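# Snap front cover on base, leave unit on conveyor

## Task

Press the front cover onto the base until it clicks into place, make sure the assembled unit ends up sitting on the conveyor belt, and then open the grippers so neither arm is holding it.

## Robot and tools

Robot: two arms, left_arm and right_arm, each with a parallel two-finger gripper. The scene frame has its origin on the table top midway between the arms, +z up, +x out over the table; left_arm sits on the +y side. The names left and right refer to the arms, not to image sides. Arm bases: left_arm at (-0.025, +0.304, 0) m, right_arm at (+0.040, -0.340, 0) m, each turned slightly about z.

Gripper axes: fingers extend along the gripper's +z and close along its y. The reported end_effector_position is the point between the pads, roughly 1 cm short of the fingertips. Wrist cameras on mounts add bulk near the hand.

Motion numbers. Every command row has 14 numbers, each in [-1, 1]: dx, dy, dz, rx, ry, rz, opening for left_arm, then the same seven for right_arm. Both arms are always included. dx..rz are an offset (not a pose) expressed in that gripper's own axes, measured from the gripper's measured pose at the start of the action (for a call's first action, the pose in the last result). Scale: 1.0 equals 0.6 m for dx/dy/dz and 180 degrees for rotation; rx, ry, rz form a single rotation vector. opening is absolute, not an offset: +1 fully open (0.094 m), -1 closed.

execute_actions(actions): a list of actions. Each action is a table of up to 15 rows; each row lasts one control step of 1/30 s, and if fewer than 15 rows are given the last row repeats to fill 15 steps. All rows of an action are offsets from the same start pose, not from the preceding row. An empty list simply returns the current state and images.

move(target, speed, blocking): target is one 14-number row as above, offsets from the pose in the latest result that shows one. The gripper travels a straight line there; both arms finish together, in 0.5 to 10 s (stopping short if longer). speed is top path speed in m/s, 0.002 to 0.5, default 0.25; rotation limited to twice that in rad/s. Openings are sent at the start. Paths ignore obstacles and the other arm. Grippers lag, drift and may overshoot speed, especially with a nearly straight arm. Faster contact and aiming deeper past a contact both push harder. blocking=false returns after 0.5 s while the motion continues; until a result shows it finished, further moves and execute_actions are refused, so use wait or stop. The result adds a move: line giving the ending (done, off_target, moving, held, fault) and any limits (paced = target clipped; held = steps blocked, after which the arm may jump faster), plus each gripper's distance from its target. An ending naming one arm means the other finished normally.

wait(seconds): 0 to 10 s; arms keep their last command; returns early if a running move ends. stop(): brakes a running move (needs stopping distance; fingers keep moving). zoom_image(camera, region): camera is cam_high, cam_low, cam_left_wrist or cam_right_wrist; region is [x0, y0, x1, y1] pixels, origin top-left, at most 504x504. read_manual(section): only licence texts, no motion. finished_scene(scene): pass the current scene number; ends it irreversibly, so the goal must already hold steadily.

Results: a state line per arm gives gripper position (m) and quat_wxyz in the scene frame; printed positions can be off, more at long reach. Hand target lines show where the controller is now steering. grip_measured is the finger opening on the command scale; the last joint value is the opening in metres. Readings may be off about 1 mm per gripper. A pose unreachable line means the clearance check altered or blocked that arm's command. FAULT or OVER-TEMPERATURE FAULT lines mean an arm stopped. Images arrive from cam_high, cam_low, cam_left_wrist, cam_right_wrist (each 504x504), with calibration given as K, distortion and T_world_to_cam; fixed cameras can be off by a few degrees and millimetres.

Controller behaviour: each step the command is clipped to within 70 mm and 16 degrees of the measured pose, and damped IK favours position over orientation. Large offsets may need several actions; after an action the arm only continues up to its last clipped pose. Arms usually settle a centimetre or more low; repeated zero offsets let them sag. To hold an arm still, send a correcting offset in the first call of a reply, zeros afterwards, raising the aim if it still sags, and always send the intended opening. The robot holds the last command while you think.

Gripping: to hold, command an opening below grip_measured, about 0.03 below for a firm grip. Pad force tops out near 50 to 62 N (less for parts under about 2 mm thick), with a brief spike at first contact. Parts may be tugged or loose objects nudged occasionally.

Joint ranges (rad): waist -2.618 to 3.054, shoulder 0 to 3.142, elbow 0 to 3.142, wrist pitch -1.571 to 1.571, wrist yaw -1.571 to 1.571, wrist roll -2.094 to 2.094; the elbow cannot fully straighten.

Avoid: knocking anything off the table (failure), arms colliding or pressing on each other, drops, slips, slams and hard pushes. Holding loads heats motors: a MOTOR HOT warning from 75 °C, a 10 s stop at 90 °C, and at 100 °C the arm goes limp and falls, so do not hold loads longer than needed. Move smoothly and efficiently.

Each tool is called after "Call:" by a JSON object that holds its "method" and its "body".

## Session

Call:
{"method": "execute_actions", "body": {"actions": []}}

Scene clock: 0.00 s.
left_arm: end_effector_position=(+0.4641, +0.4697, +0.2389) grip_measured=+1.000 end_effector_quat_wxyz=(+0.300, +0.520, +0.501, +0.623) | right_arm: end_effector_position=(+0.1851, -0.3902, +0.1473) grip_measured=+1.000 end_effector_quat_wxyz=(-0.040, +0.348, +0.936, -0.026)
Joint positions: left_arm=[0.414 1.696 0.91  0.743 0.011 1.927 0.094] | right_arm=[-0.127  1.198  1.078 -1.534  0.046  0.429  0.094]
Joint velocities: left_arm=[-0.002 -0.017  0.022  0.022  0.007  0.007  0.   ] | right_arm=[ 0.007 -0.017 -0.017 -0.007  0.007 -0.095  0.   ]
Motor temperatures (°C, as the motors report them): left_arm=[23 28 26 26 25 22] | right_arm=[25 29 25 30 24 24]
Hand target (left_arm): +0.464, +0.470, +0.244; +0.304, +0.516, +0.501, +0.624
Hand target (right_arm): +0.187, -0.391, +0.150; -0.032, +0.349, +0.936, -0.027
camera_calibration (this result's frames):
cam_left_wrist: T_world_to_cam=[[-0.130678, 0.393916, -0.909809, 0.0980689], [-0.666175, 0.644752, 0.37484, -0.0476119], [0.734257, 0.655076, 0.178162, -0.575441], [0, 0, 0, 1]] pos_world=[0.403619, 0.369024, 0.209592]
cam_right_wrist: T_world_to_cam=[[-0.554655, -0.831927, 0.0159662, -0.216262], [-0.682925, 0.466108, 0.562456, 0.258205], [-0.475365, 0.301066, -0.826673, 0.42625], [0, 0, 0, 1]] pos_world=[0.259008, -0.428595, 0.210593]

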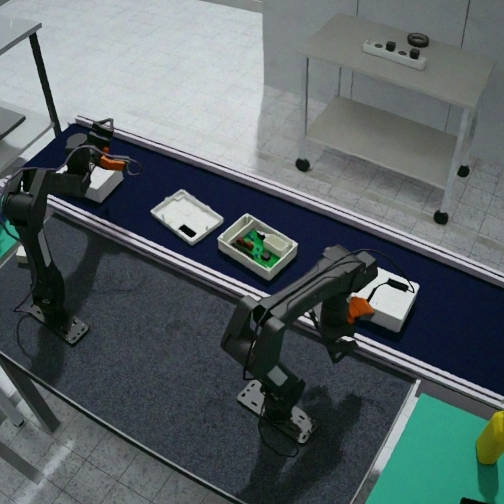

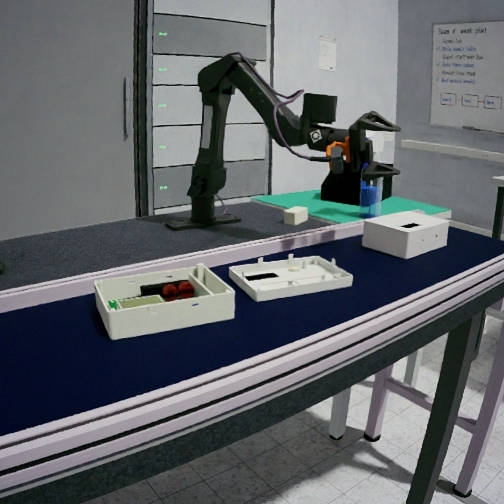

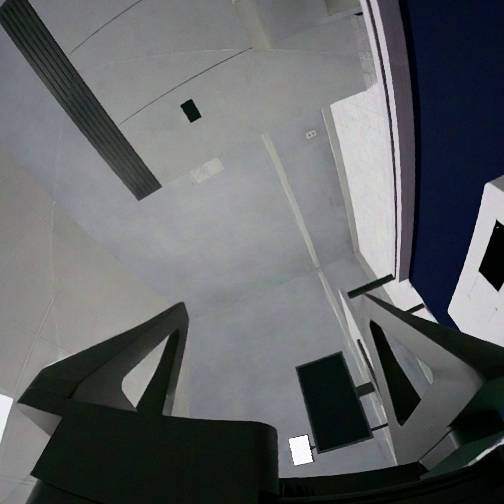

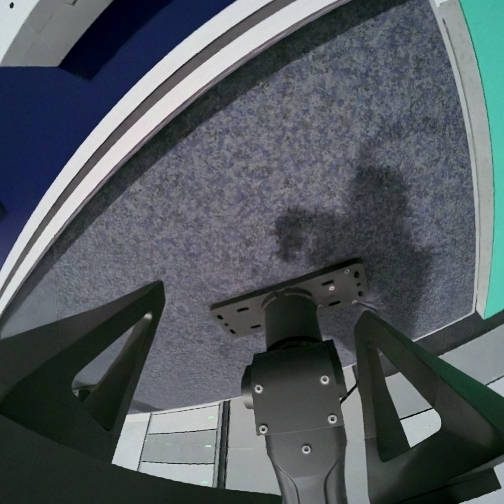

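Call:
{"method": "zoom_image", "body": {"camera": "cam_high", "region": [130,170,320,300]}}

Call:
{"method": "zoom_image", "body": {"camera": "cam_low", "region": [80,230,370,350]}}

Region (130, 170, 320, 300) of cam_high's 504x504 image, scaled by 2.653, with more detail than that image has; it fills the top 345 rows of this view, and the rest is white.

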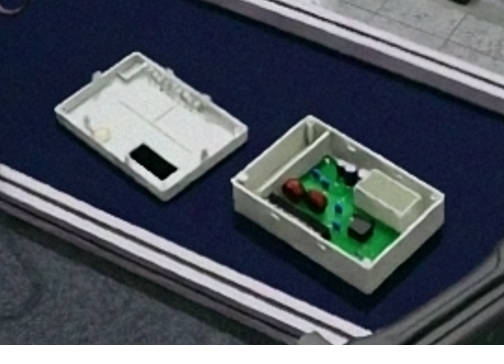

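Region (80, 230, 370, 350) of cam_low's 504x504 image, scaled by 1.738, with more detail than that image has; it fills the top 209 rows of this view, and the rest is white.

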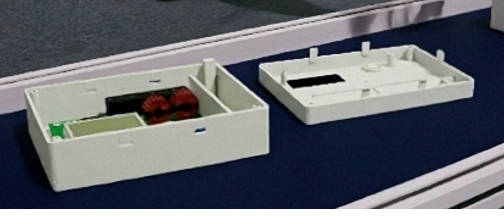

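Call:
{"method": "move", "body": {"target": [-0.37,-0.03,-0.198,0.438,-0.210,0.047,1, -0.04,0.5375,-0.133,-0.508,0.104,-0.142,1], "speed": 0.3}}

Scene clock: 7.83 s.
left_arm: end_effector_position=(+0.4166, +0.2442, +0.1417) grip_measured=+1.000 end_effector_quat_wxyz=(+0.018, +0.776, +0.630, +0.027) | right_arm: end_effector_position=(+0.4284, -0.1666, +0.2101) grip_measured=+1.000 end_effector_quat_wxyz=(+0.096, +0.079, +0.698, +0.705)
Joint positions: left_arm=[-0.057  2.256  2.283 -1.534 -0.014  1.635  0.094] | right_arm=[ 0.158  1.83   0.852  1.032 -1.323  1.6    0.094]
Joint velocities: left_arm=[-0.032  0.012 -0.007 -0.051  0.037  0.007  0.   ] | right_arm=[-0.012  0.007  0.012  0.066 -0.007  0.007  0.   ]
Motor temperatures (°C, as the motors report them): left_arm=[23 30 27 27 25 22] | right_arm=[25 30 25 31 24 24]
Hand target (left_arm): +0.414, +0.238, +0.146; +0.024, +0.775, +0.631, +0.017
Hand target (right_arm): +0.426, -0.162, +0.204; +0.093, +0.083, +0.698, +0.706
Off the commanded pose (left_arm): 0.011 m, 4 deg.
Off the commanded pose (right_arm): 0.014 m, 2 deg.
joint sent to its limit (left arm) — the command would take joint 4 (wrist pitch) past its lower limit, so that joint was sent only as far as its limit.
move: off_target (left_arm, right_arm)
camera_calibration (this result's frames):
cam_left_wrist: T_world_to_cam=[[-0.956447, 0.274673, -0.0988127, 0.35043], [0.199404, 0.862005, 0.466032, -0.324019], [0.213183, 0.426031, -0.879233, 0.0472894], [0, 0, 0, 1]] pos_world=[0.389697, 0.162906, 0.227209]
cam_right_wrist: T_world_to_cam=[[0.159692, 0.0274783, -0.986784, 0.151588], [-0.946427, -0.279945, -0.160956, 0.425382], [-0.280668, 0.959623, -0.0186987, 0.383098], [0, 0, 0, 1]] pos_world=[0.485909, -0.252711, 0.225216]

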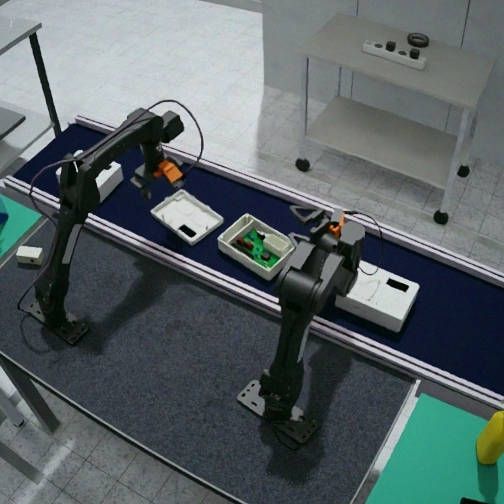

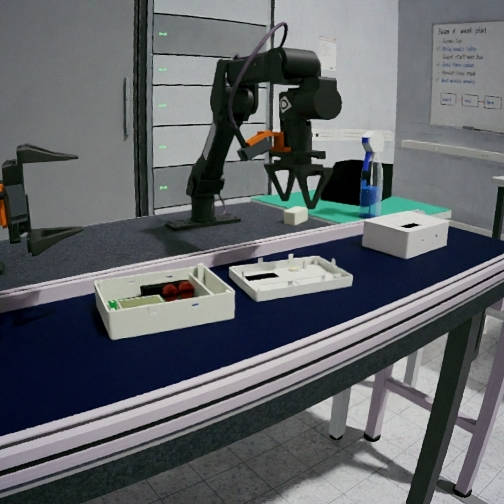

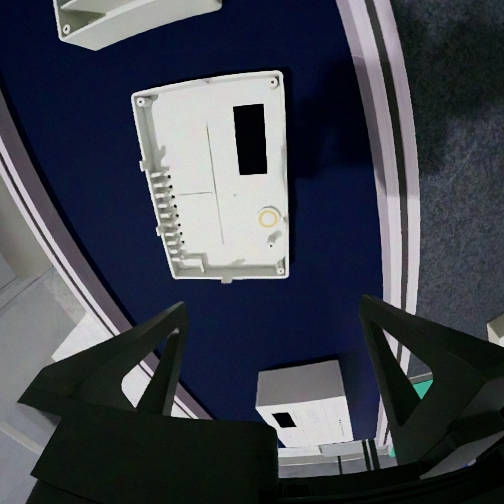

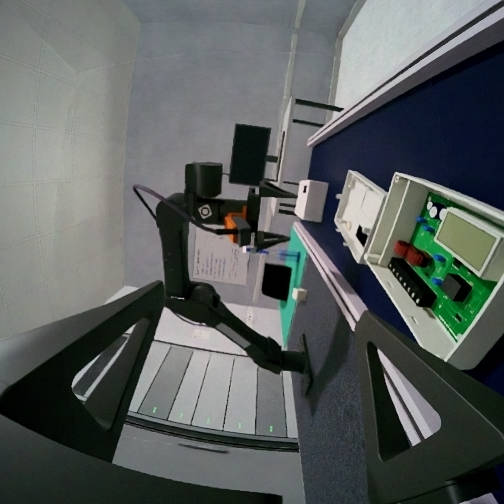

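Call:
{"method": "move", "body": {"target": [-0.063,-0.033,0.148,0,0,0,-0.4, 0,0,0,0,0,0,1], "speed": 0.15}}

Scene clock: 9.67 s.
left_arm: end_effector_position=(+0.3934, +0.2157, +0.0454) grip_measured=-0.397 end_effector_quat_wxyz=(+0.011, +0.776, +0.630, +0.019) | right_arm: end_effector_position=(+0.4284, -0.1666, +0.2105) grip_measured=+1.000 end_effector_quat_wxyz=(+0.097, +0.079, +0.697, +0.706)
Joint positions: left_arm=[-0.131  2.173  1.763 -1.121 -0.016  1.562  0.028] | right_arm=[ 0.158  1.831  0.852  1.04  -1.323  1.605  0.094]
Joint velocities: left_arm=[ 0.002 -0.007 -0.002  0.007  0.007 -0.022 -0.   ] | right_arm=[ 0.002 -0.007 -0.017 -0.022 -0.066 -0.007  0.   ]
Motor temperatures (°C, as the motors report them): left_arm=[23 30 27 27 25 22] | right_arm=[25 30 25 31 24 24]
Hand target (left_arm): +0.394, +0.213, +0.051; +0.018, +0.776, +0.630, +0.026
Hand target (right_arm): +0.428, -0.167, +0.210; +0.096, +0.079, +0.698, +0.705
Off the commanded pose (left_arm): 0.007 m, 1 deg.
Off the commanded pose (right_arm): 0.000 m, 0 deg.
move: done
camera_calibration (this result's frames):
cam_left_wrist: T_world_to_cam=[[-0.958075, 0.275955, -0.0770749, 0.325971], [0.210668, 0.860806, 0.463283, -0.254019], [0.194192, 0.427623, -0.882852, -0.0130043], [0, 0, 0, 1]] pos_world=[0.368344, 0.134269, 0.131326]
cam_right_wrist: T_world_to_cam=[[0.160981, 0.0287793, -0.986538, 0.151573], [-0.946194, -0.279804, -0.16256, 0.425697], [-0.280715, 0.959626, -0.0178122, 0.382937], [0, 0, 0, 1]] pos_world=[0.485888, -0.252727, 0.225555]

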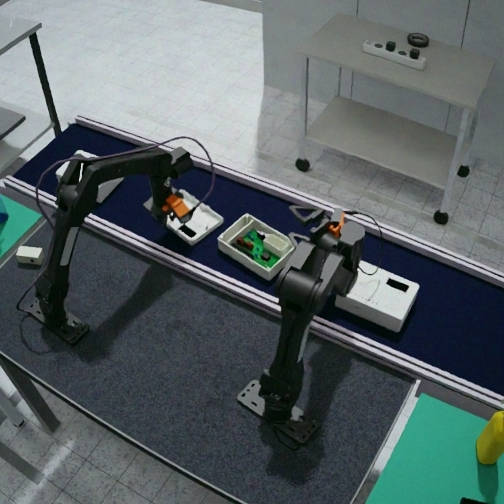

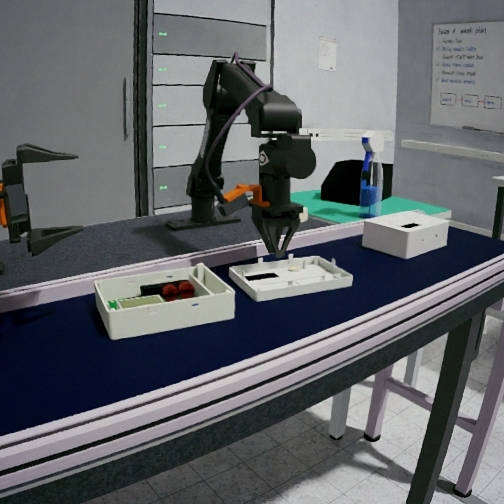

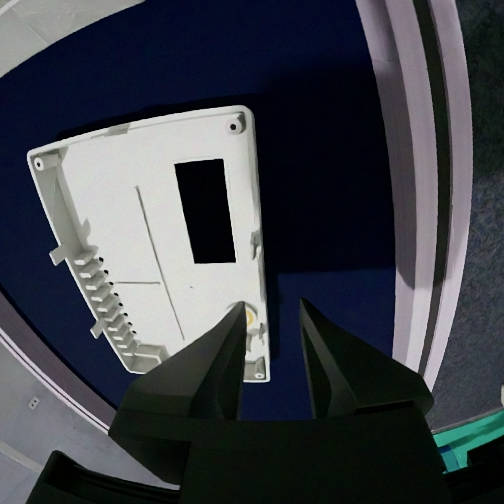

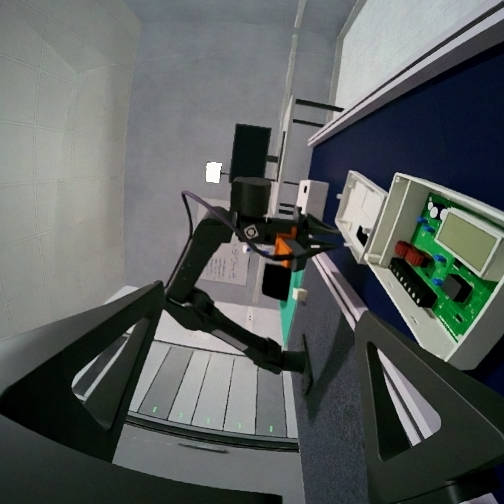

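Call:
{"method": "move", "body": {"target": [-0.012,0.008,0.04,0,0,0,-0.4, 0,0,0,0,0,0,1], "speed": 0.05}}

Scene clock: 11.07 s.
left_arm: end_effector_position=(+0.3987, +0.2146, +0.0251) grip_measured=-0.397 end_effector_quat_wxyz=(+0.011, +0.774, +0.633, +0.019) | right_arm: end_effector_position=(+0.4284, -0.1666, +0.2105) grip_measured=+1.000 end_effector_quat_wxyz=(+0.097, +0.079, +0.697, +0.706)
Joint positions: left_arm=[-0.131  2.211  1.743 -1.062 -0.016  1.554  0.028] | right_arm=[ 0.158  1.831  0.852  1.04  -1.323  1.605  0.094]
Joint velocities: left_arm=[-0.017  0.022  0.012  0.007 -0.007 -0.081 -0.   ] | right_arm=[ 0.007 -0.002  0.002 -0.007  0.051 -0.037  0.   ]
Motor temperatures (°C, as the motors report them): left_arm=[23 30 27 27 25 22] | right_arm=[25 30 25 31 24 24]
Hand target (left_arm): +0.397, +0.208, +0.021; +0.011, +0.776, +0.630, +0.019
Hand target (right_arm): +0.428, -0.167, +0.211; +0.097, +0.079, +0.697, +0.706
Off the commanded pose (left_arm): 0.008 m, 0 deg.
Off the commanded pose (right_arm): 0.000 m, 0 deg.
move: done
camera_calibration (this result's frames):
cam_left_wrist: T_world_to_cam=[[-0.960015, 0.26898, -0.0775902, 0.33204], [0.204232, 0.862491, 0.463032, -0.242522], [0.191467, 0.428671, -0.882939, -0.0305781], [0, 0, 0, 1]] pos_world=[0.374149, 0.132969, 0.11106]
cam_right_wrist: T_world_to_cam=[[0.160981, 0.0287793, -0.986538, 0.151573], [-0.946194, -0.279804, -0.16256, 0.425697], [-0.280715, 0.959626, -0.0178122, 0.382937], [0, 0, 0, 1]] pos_world=[0.485888, -0.252727, 0.225555]

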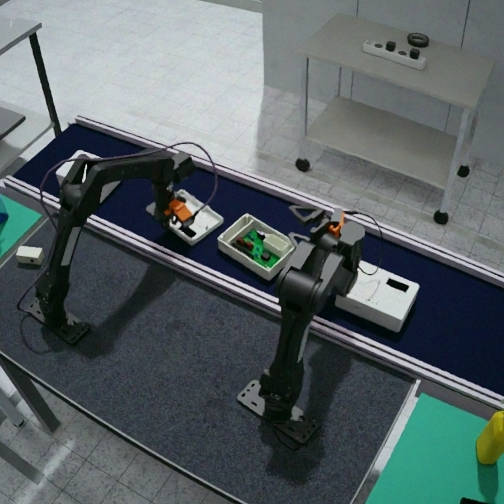

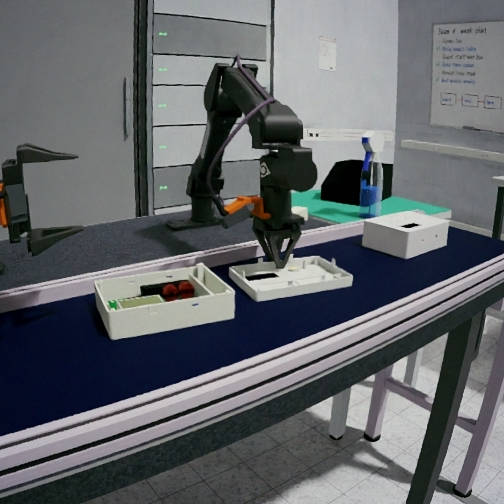

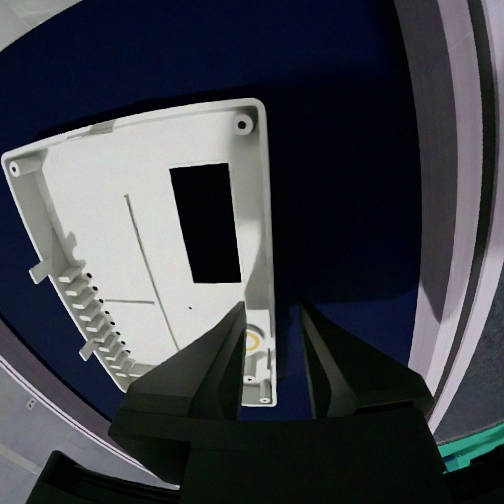

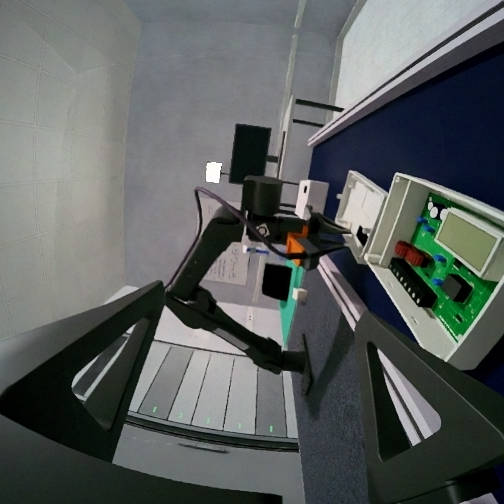

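Go slightly lower and close.

Call:
{"method": "move", "body": {"target": [-0.01,0,0.015,0,0,0,-0.4, 0,0,0,0,0,0,1], "speed": 0.03}}

Call:
{"method": "move", "body": {"target": [0,0,0,0,0,0,-1, 0,0,0,0,0,0,1], "speed": 0.03}}

Call:
{"method": "move", "body": {"target": [0,0,-0.2,0,0,0,-1, 0,0,0,0,0,0,1], "speed": 0.1}}

Scene clock: 12.00 s.
left_arm: end_effector_position=(+0.4005, +0.2142, +0.0229) grip_measured=-0.397 end_effector_quat_wxyz=(+0.015, +0.772, +0.635, +0.022) | right_arm: end_effector_position=(+0.4284, -0.1666, +0.2105) grip_measured=+1.000 end_effector_quat_wxyz=(+0.097, +0.079, +0.697, +0.706)
Joint positions: left_arm=[-0.131  2.211  1.733 -1.043 -0.016  1.55   0.028] | right_arm=[ 0.158  1.831  0.852  1.04  -1.323  1.605  0.094]
Joint velocities: left_arm=[-0.002 -0.002 -0.012 -0.051  0.037 -0.081  0.   ] | right_arm=[ 0.002 -0.012 -0.002  0.051 -0.051 -0.037  0.   ]
Motor temperatures (°C, as the motors report them): left_arm=[23 30 27 27 25 22] | right_arm=[25 30 25 31 24 24]
Hand target (left_arm): +0.398, +0.209, +0.016; +0.011, +0.774, +0.633, +0.019
Hand target (right_arm): +0.428, -0.167, +0.211; +0.097, +0.079, +0.697, +0.706
Off the commanded pose (left_arm): 0.009 m, 1 deg.
Off the commanded pose (right_arm): 0.000 m, 0 deg.
move: done
camera_calibration (this result's frames):
cam_left_wrist: T_world_to_cam=[[-0.960566, 0.264035, -0.0871735, 0.335171], [0.195628, 0.864539, 0.462927, -0.238504], [0.197594, 0.427619, -0.882099, -0.0349708], [0, 0, 0, 1]] pos_world=[0.375522, 0.132653, 0.10878]
cam_right_wrist: T_world_to_cam=[[0.160981, 0.0287793, -0.986538, 0.151573], [-0.946194, -0.279804, -0.16256, 0.425697], [-0.280715, 0.959626, -0.0178122, 0.382937], [0, 0, 0, 1]] pos_world=[0.485888, -0.252727, 0.225555]

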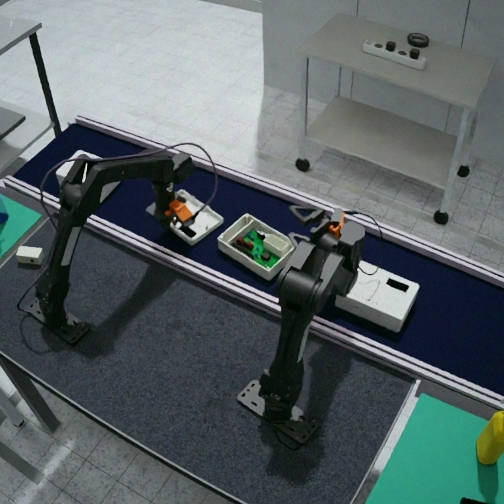

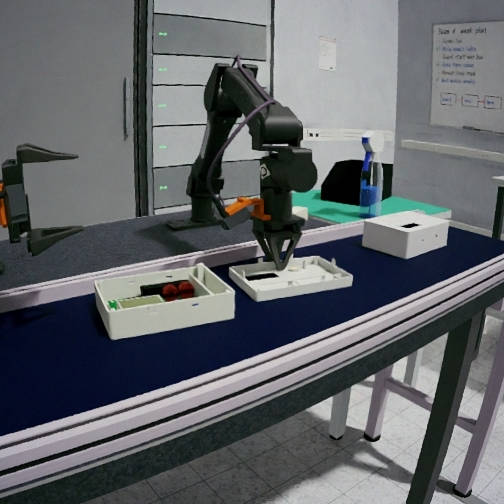

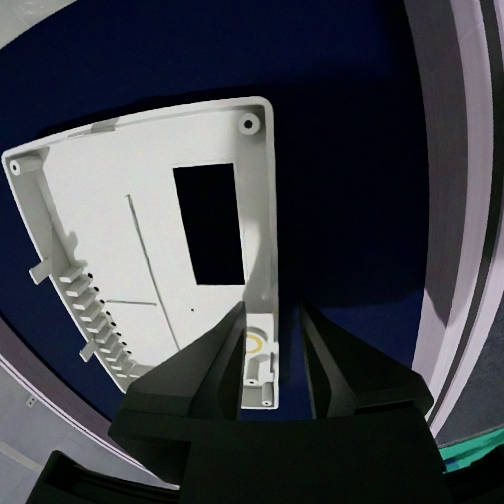

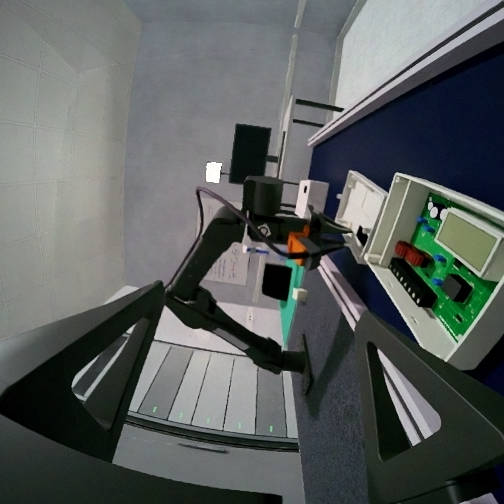

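Scene clock: 12.50 s.
left_arm: end_effector_position=(+0.4005, +0.2144, +0.0229) grip_measured=-0.969 end_effector_quat_wxyz=(+0.014, +0.772, +0.635, +0.023) | right_arm: end_effector_position=(+0.4284, -0.1666, +0.2105) grip_measured=+1.000 end_effector_quat_wxyz=(+0.097, +0.079, +0.697, +0.706)
Joint positions: left_arm=[-0.131  2.211  1.733 -1.043 -0.018  1.55   0.001] | right_arm=[ 0.158  1.831  0.852  1.04  -1.323  1.605  0.094]
Joint velocities: left_arm=[-0.012  0.007 -0.007  0.007  0.022  0.081  0.   ] | right_arm=[ 0.002  0.012 -0.002  0.037 -0.051  0.066  0.   ]
Motor temperatures (°C, as the motors report them): left_arm=[23 30 27 27 25 22] | right_arm=[25 30 25 31 24 24]
Hand target (left_arm): +0.400, +0.214, +0.023; +0.015, +0.772, +0.635, +0.022
Hand target (right_arm): +0.428, -0.167, +0.211; +0.097, +0.079, +0.697, +0.706
Off the commanded pose (left_arm): 0.000 m, 0 deg.
Off the commanded pose (right_arm): 0.000 m, 0 deg.
move: done
camera_calibration (this result's frames):
cam_left_wrist: T_world_to_cam=[[-0.960557, 0.264091, -0.0870947, 0.33514], [0.19541, 0.863864, 0.464278, -0.238546], [0.197849, 0.428946, -0.881397, -0.0354949], [0, 0, 0, 1]] pos_world=[0.375558, 0.132789, 0.108655]
cam_right_wrist: T_world_to_cam=[[0.160981, 0.0287793, -0.986538, 0.151573], [-0.946194, -0.279804, -0.16256, 0.425697], [-0.280715, 0.959626, -0.0178122, 0.382937], [0, 0, 0, 1]] pos_world=[0.485888, -0.252727, 0.225555]

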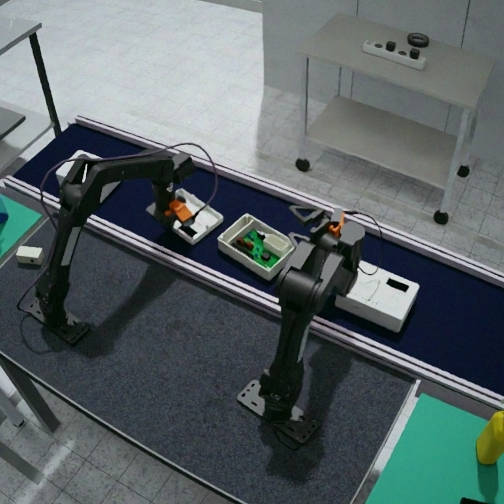

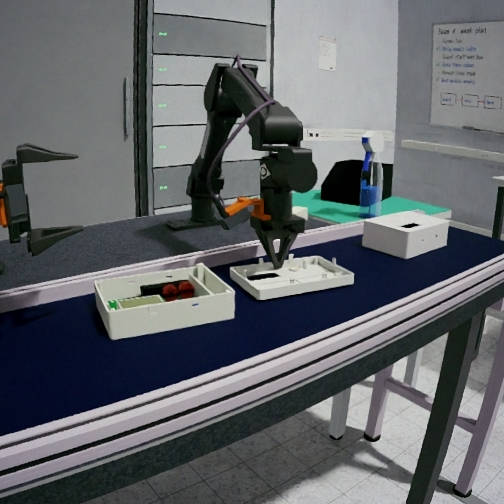

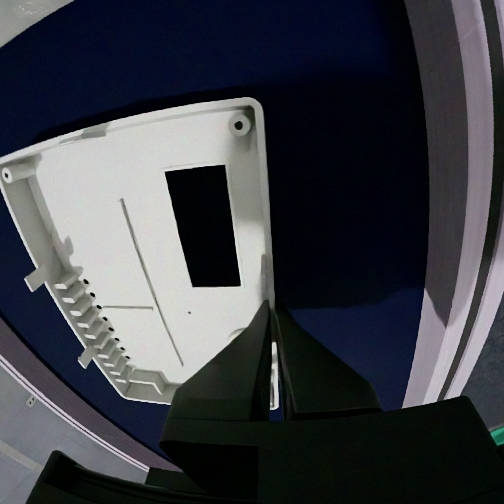

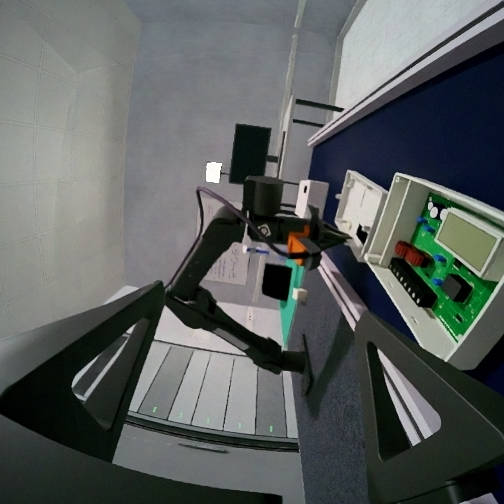

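Scene clock: 14.33 s.
left_arm: end_effector_position=(+0.3960, +0.2154, +0.1368) grip_measured=-0.969 end_effector_quat_wxyz=(+0.012, +0.772, +0.635, +0.021) | right_arm: end_effector_position=(+0.4284, -0.1666, +0.2105) grip_measured=+1.000 end_effector_quat_wxyz=(+0.097, +0.079, +0.697, +0.706)
Joint positions: left_arm=[-0.131  2.187  2.15  -1.489 -0.018  1.548  0.001] | right_arm=[ 0.158  1.831  0.852  1.04  -1.323  1.605  0.094]
Joint velocities: left_arm=[ 0.002  0.012 -0.002 -0.037 -0.051 -0.007 -0.001] | right_arm=[ 0.007 -0.017  0.022 -0.051  0.007  0.037  0.   ]
Motor temperatures (°C, as the motors report them): left_arm=[23 31 27 27 25 22] | right_arm=[25 30 25 31 24 24]
Hand target (left_arm): +0.395, +0.212, +0.143; +0.015, +0.772, +0.635, +0.023
Hand target (right_arm): +0.428, -0.167, +0.211; +0.097, +0.079, +0.697, +0.706
Off the commanded pose (left_arm): 0.006 m, 0 deg.
Off the commanded pose (right_arm): 0.000 m, 0 deg.
move: done
camera_calibration (this result's frames):
cam_left_wrist: T_world_to_cam=[[-0.961298, 0.263084, -0.0818033, 0.340227], [0.19684, 0.863583, 0.464197, -0.29192], [0.192767, 0.430129, -0.881947, 0.0672431], [0, 0, 0, 1]] pos_world=[0.371559, 0.133665, 0.222645]
cam_right_wrist: T_world_to_cam=[[0.160981, 0.0287793, -0.986538, 0.151573], [-0.946194, -0.279804, -0.16256, 0.425697], [-0.280715, 0.959626, -0.0178122, 0.382937], [0, 0, 0, 1]] pos_world=[0.485888, -0.252727, 0.225555]

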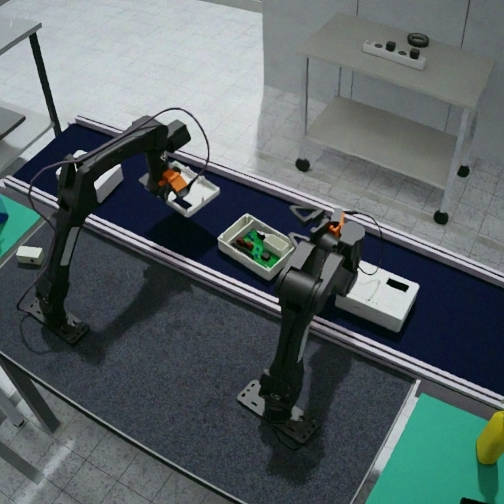

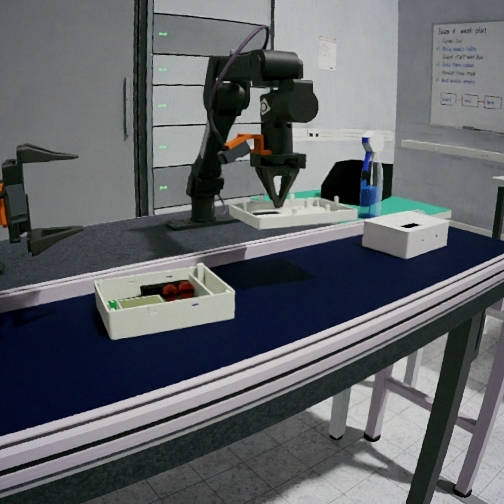

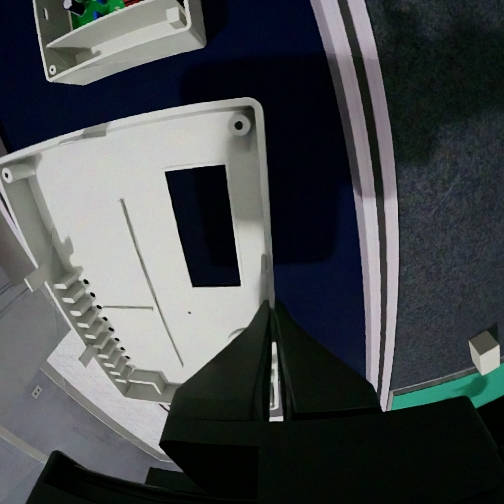

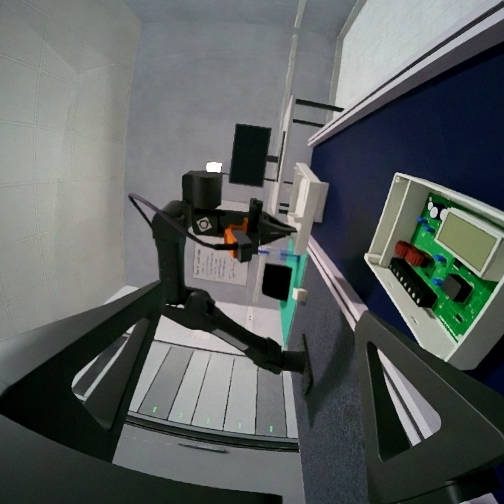

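Call:
{"method": "move", "body": {"target": [-0.21,-0.07,-0.033,0,0,0,-1, 0,0,0,0,0,0,1], "speed": 0.12}}

Scene clock: 16.17 s.
left_arm: end_effector_position=(+0.3305, +0.0965, +0.1394) grip_measured=-0.969 end_effector_quat_wxyz=(+0.003, +0.775, +0.631, +0.015) | right_arm: end_effector_position=(+0.4284, -0.1666, +0.2105) grip_measured=+1.000 end_effector_quat_wxyz=(+0.097, +0.079, +0.697, +0.706)
Joint positions: left_arm=[-0.456  2.129  2.07  -1.495 -0.025  1.234  0.001] | right_arm=[ 0.158  1.831  0.852  1.04  -1.323  1.605  0.094]
Joint velocities: left_arm=[-0.012 -0.007  0.002 -0.007  0.007  0.022  0.   ] | right_arm=[ 0.002 -0.007  0.007  0.007 -0.022  0.007  0.   ]
Motor temperatures (°C, as the motors report them): left_arm=[23 31 27 27 25 22] | right_arm=[25 30 25 32 24 24]
Hand target (left_arm): +0.328, +0.099, +0.151; +0.010, +0.772, +0.635, +0.019
Hand target (right_arm): +0.428, -0.167, +0.211; +0.097, +0.079, +0.697, +0.706
Off the commanded pose (left_arm): 0.014 m, 1 deg.
Off the commanded pose (right_arm): 0.000 m, 0 deg.
move: off_target (left_arm)
camera_calibration (this result's frames):
cam_left_wrist: T_world_to_cam=[[-0.960045, 0.273378, -0.0598203, 0.304323], [0.215557, 0.858719, 0.464906, -0.183359], [0.178464, 0.433436, -0.883337, 0.13792], [0, 0, 0, 1]] pos_world=[0.307074, 0.0144791, 0.22528]
cam_right_wrist: T_world_to_cam=[[0.160981, 0.0287793, -0.986538, 0.151573], [-0.946194, -0.279804, -0.16256, 0.425697], [-0.280715, 0.959626, -0.0178122, 0.382937], [0, 0, 0, 1]] pos_world=[0.485888, -0.252727, 0.225555]

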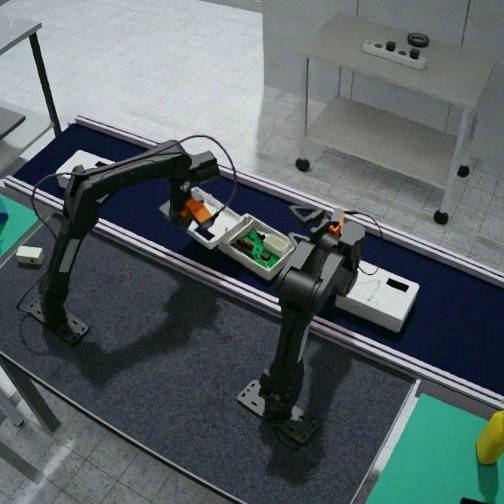

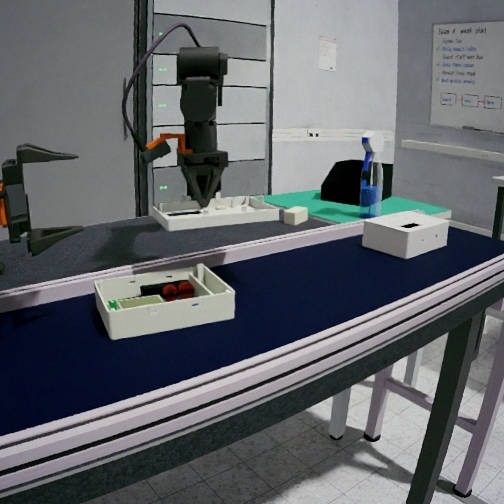

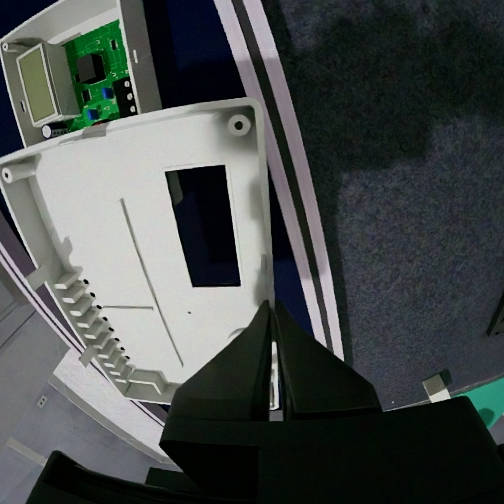

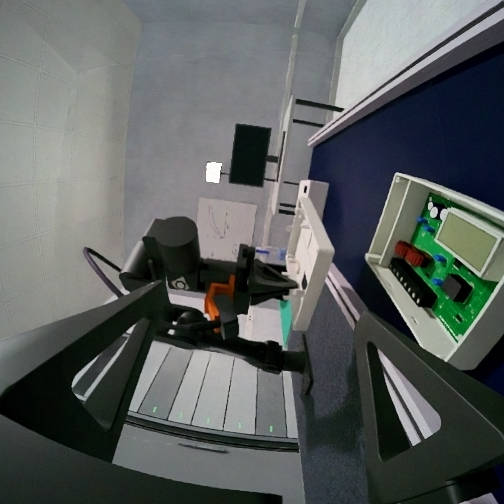

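Call:
{"method": "move", "body": {"target": [0,0,-0.01,0,0,0,-1, 0.109,-0.12,0.1575,0,0,0,0.1], "speed": 0.12}}

Scene clock: 18.27 s.
left_arm: end_effector_position=(+0.3282, +0.0979, +0.1394) grip_measured=-0.969 end_effector_quat_wxyz=(-0.002, +0.775, +0.632, +0.013) | right_arm: end_effector_position=(+0.3906, -0.0589, +0.1453) grip_measured=+0.102 end_effector_quat_wxyz=(+0.093, +0.077, +0.695, +0.708)
Joint positions: left_arm=[-0.456  2.129  2.07  -1.506 -0.025  1.232  0.001] | right_arm=[ 0.494  2.005  0.713  1.331 -0.994  1.582  0.052]
Joint velocities: left_arm=[ 0.002 -0.032 -0.007 -0.037 -0.022  0.066  0.   ] | right_arm=[-0.012 -0.012  0.022 -0.022  0.037 -0.066  0.   ]
Motor temperatures (°C, as the motors report them): left_arm=[23 31 27 27 25 22] | right_arm=[25 30 25 32 24 24]
Hand target (left_arm): +0.330, +0.096, +0.145; +0.004, +0.775, +0.631, +0.015
Hand target (right_arm): +0.388, -0.058, +0.139; +0.096, +0.079, +0.697, +0.707
Off the commanded pose (left_arm): 0.007 m, 1 deg.
Off the commanded pose (right_arm): 0.007 m, 1 deg.
move: done
camera_calibration (this result's frames):
cam_left_wrist: T_world_to_cam=[[-0.961286, 0.271121, -0.0492154, 0.300821], [0.21767, 0.856669, 0.467694, -0.184936], [0.168963, 0.438875, -0.882519, 0.140176], [0, 0, 0, 1]] pos_world=[0.305746, 0.0153499, 0.225006]
cam_right_wrist: T_world_to_cam=[[0.1588, 0.0365638, -0.986633, 0.0915985], [-0.944586, -0.285164, -0.1626, 0.408554], [-0.287297, 0.957781, -0.0107464, 0.269151], [0, 0, 0, 1]] pos_world=[0.448695, -0.144632, 0.159698]

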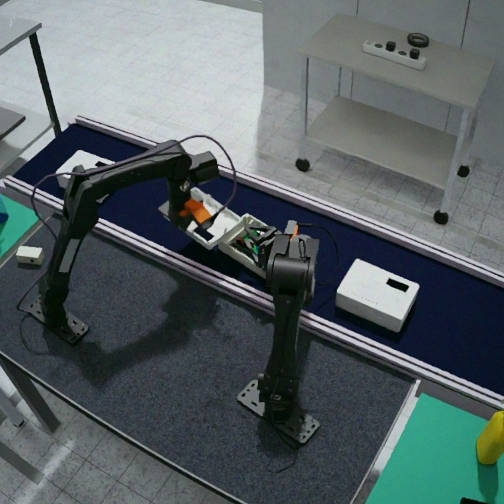

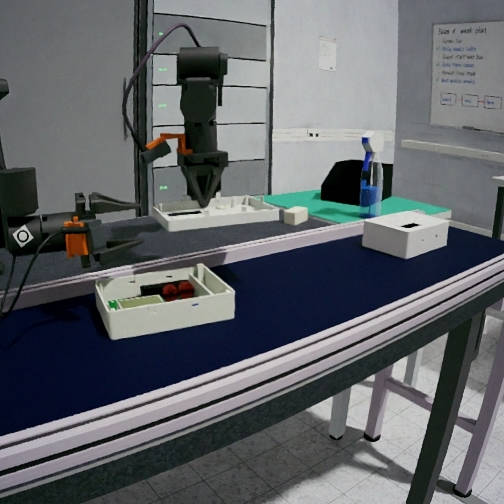

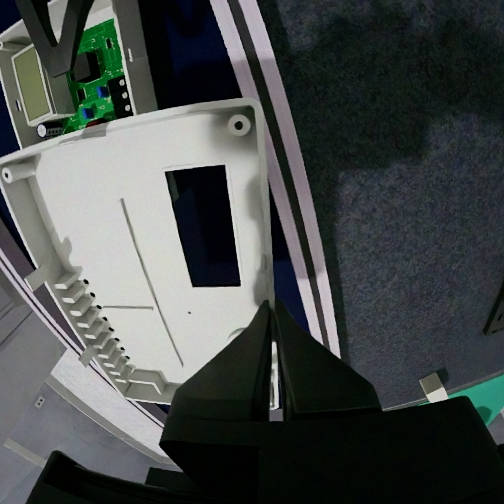

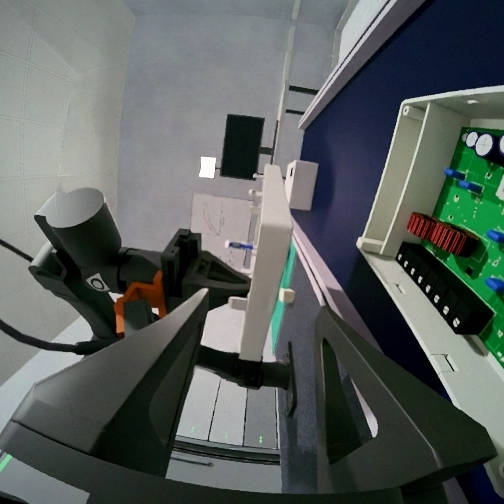

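Call:
{"method": "move", "body": {"target": [0,0,-0.01,0,0,0,-1, -0.025,-0.005,0,0,0,0,0.1], "speed": 0.05}}

Call:
{"method": "move", "body": {"target": [0,0,0,0,0,0,-1, 0,0,0.1,0,0,0,0.1], "speed": 0.06}}

Scene clock: 19.30 s.
left_arm: end_effector_position=(+0.3259, +0.0993, +0.1394) grip_measured=-0.969 end_effector_quat_wxyz=(-0.007, +0.775, +0.632, +0.011) | right_arm: end_effector_position=(+0.3985, -0.0610, +0.1406) grip_measured=+0.102 end_effector_quat_wxyz=(+0.092, +0.080, +0.696, +0.707)
Joint positions: left_arm=[-0.456  2.129  2.07  -1.517 -0.025  1.232  0.001] | right_arm=[ 0.481  2.034  0.739  1.326 -1.004  1.582  0.052]
Joint velocities: left_arm=[ 0.017  0.002 -0.002  0.022 -0.022 -0.066 -0.   ] | right_arm=[-0.012 -0.012 -0.012  0.037  0.081 -0.11  -0.001]
Motor temperatures (°C, as the motors report them): left_arm=[23 31 27 27 25 22] | right_arm=[25 30 25 32 24 24]
Hand target (left_arm): +0.328, +0.098, +0.145; -0.002, +0.775, +0.632, +0.013
Hand target (right_arm): +0.405, -0.062, +0.143; +0.094, +0.077, +0.695, +0.708
Off the commanded pose (left_arm): 0.007 m, 1 deg.
Off the commanded pose (right_arm): 0.007 m, 0 deg.
move: done
camera_calibration (this result's frames):
cam_left_wrist: T_world_to_cam=[[-0.96169, 0.271363, -0.0389188, 0.296935], [0.221966, 0.854091, 0.470383, -0.187131], [0.160885, 0.443724, -0.881604, 0.141987], [0, 0, 0, 1]] pos_world=[0.304252, 0.0162465, 0.224756]
cam_right_wrist: T_world_to_cam=[[0.152958, 0.0336994, -0.987658, 0.0880826], [-0.946415, -0.282658, -0.156215, 0.414649], [-0.284434, 0.958629, -0.0113412, 0.272409], [0, 0, 0, 1]] pos_world=[0.456439, -0.146903, 0.154859]

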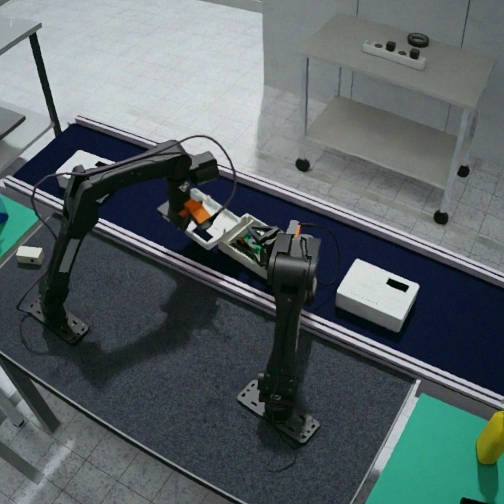

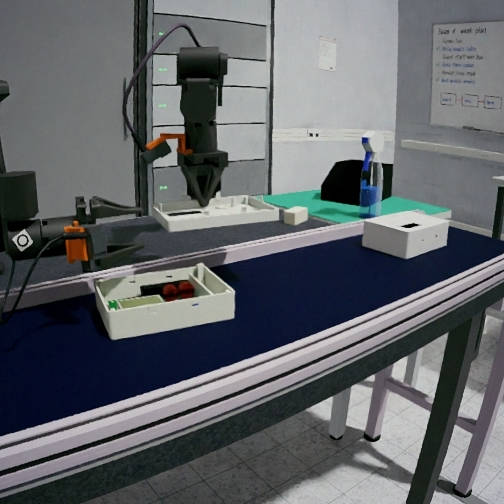

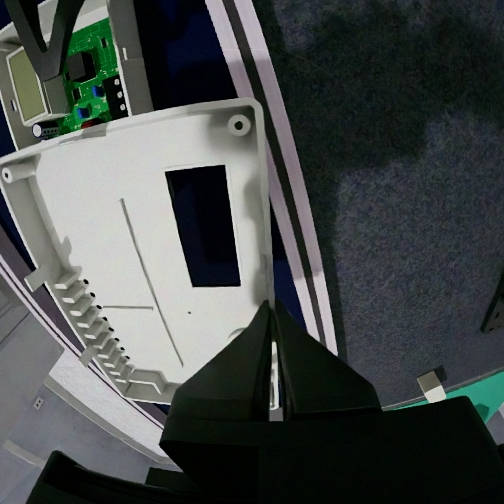

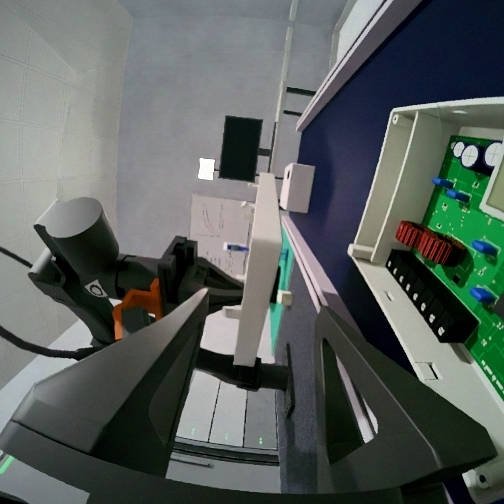

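Scene clock: 20.67 s.
left_arm: end_effector_position=(+0.3259, +0.0993, +0.1394) grip_measured=-0.969 end_effector_quat_wxyz=(-0.007, +0.775, +0.632, +0.011) | right_arm: end_effector_position=(+0.4071, -0.0083, +0.1398) grip_measured=+0.102 end_effector_quat_wxyz=(+0.087, +0.082, +0.697, +0.707)
Joint positions: left_arm=[-0.456  2.129  2.07  -1.517 -0.025  1.232  0.001] | right_arm=[ 0.611  2.098  0.867  1.252 -0.878  1.582  0.052]
Joint velocities: left_arm=[-0.002  0.002 -0.012  0.022 -0.022  0.007 -0.001] | right_arm=[ 0.007  0.002 -0.017 -0.022 -0.007  0.066  0.   ]
Motor temperatures (°C, as the motors report them): left_arm=[23 32 27 27 25 22] | right_arm=[25 31 26 32 24 24]
Hand target (left_arm): +0.326, +0.099, +0.139; -0.007, +0.775, +0.632, +0.011
Hand target (right_arm): +0.412, -0.003, +0.142; +0.092, +0.081, +0.696, +0.708
Off the commanded pose (left_arm): 0.000 m, 0 deg.
Off the commanded pose (right_arm): 0.008 m, 1 deg.
move: done
camera_calibration (this result's frames):
cam_left_wrist: T_world_to_cam=[[-0.96169, 0.271363, -0.0389188, 0.296935], [0.221966, 0.854091, 0.470383, -0.187131], [0.160885, 0.443724, -0.881604, 0.141987], [0, 0, 0, 1]] pos_world=[0.304252, 0.0162465, 0.224756]
cam_right_wrist: T_world_to_cam=[[0.142504, 0.0337023, -0.98922, 0.0886589], [-0.946785, -0.286766, -0.146161, 0.436249], [-0.288601, 0.957408, -0.00895646, 0.225682], [0, 0, 0, 1]] pos_world=[0.465532, -0.0939565, 0.153487]

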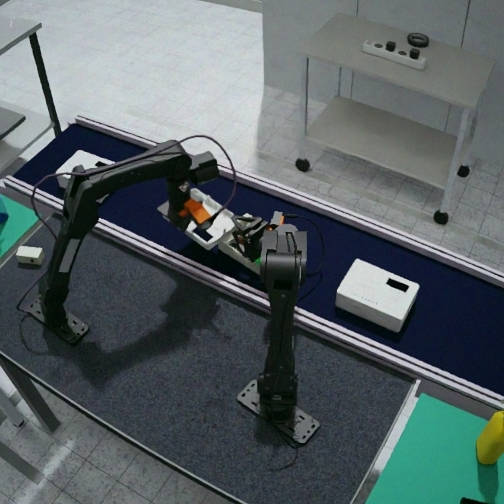

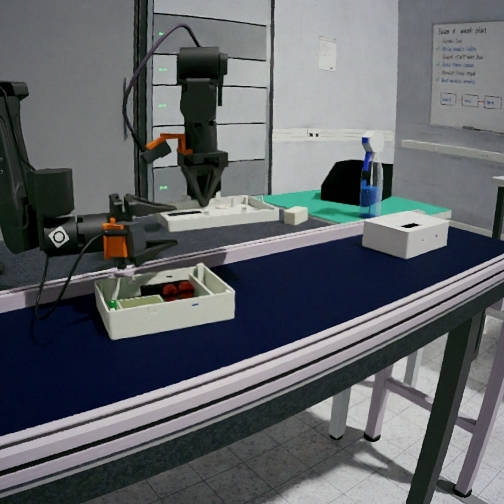

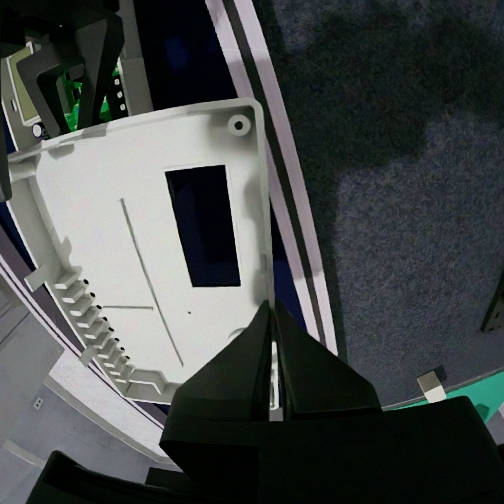

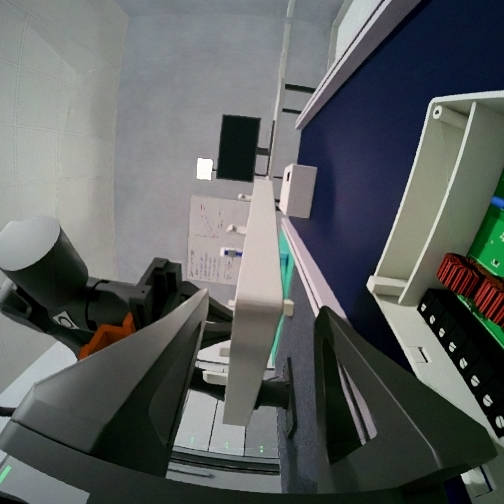

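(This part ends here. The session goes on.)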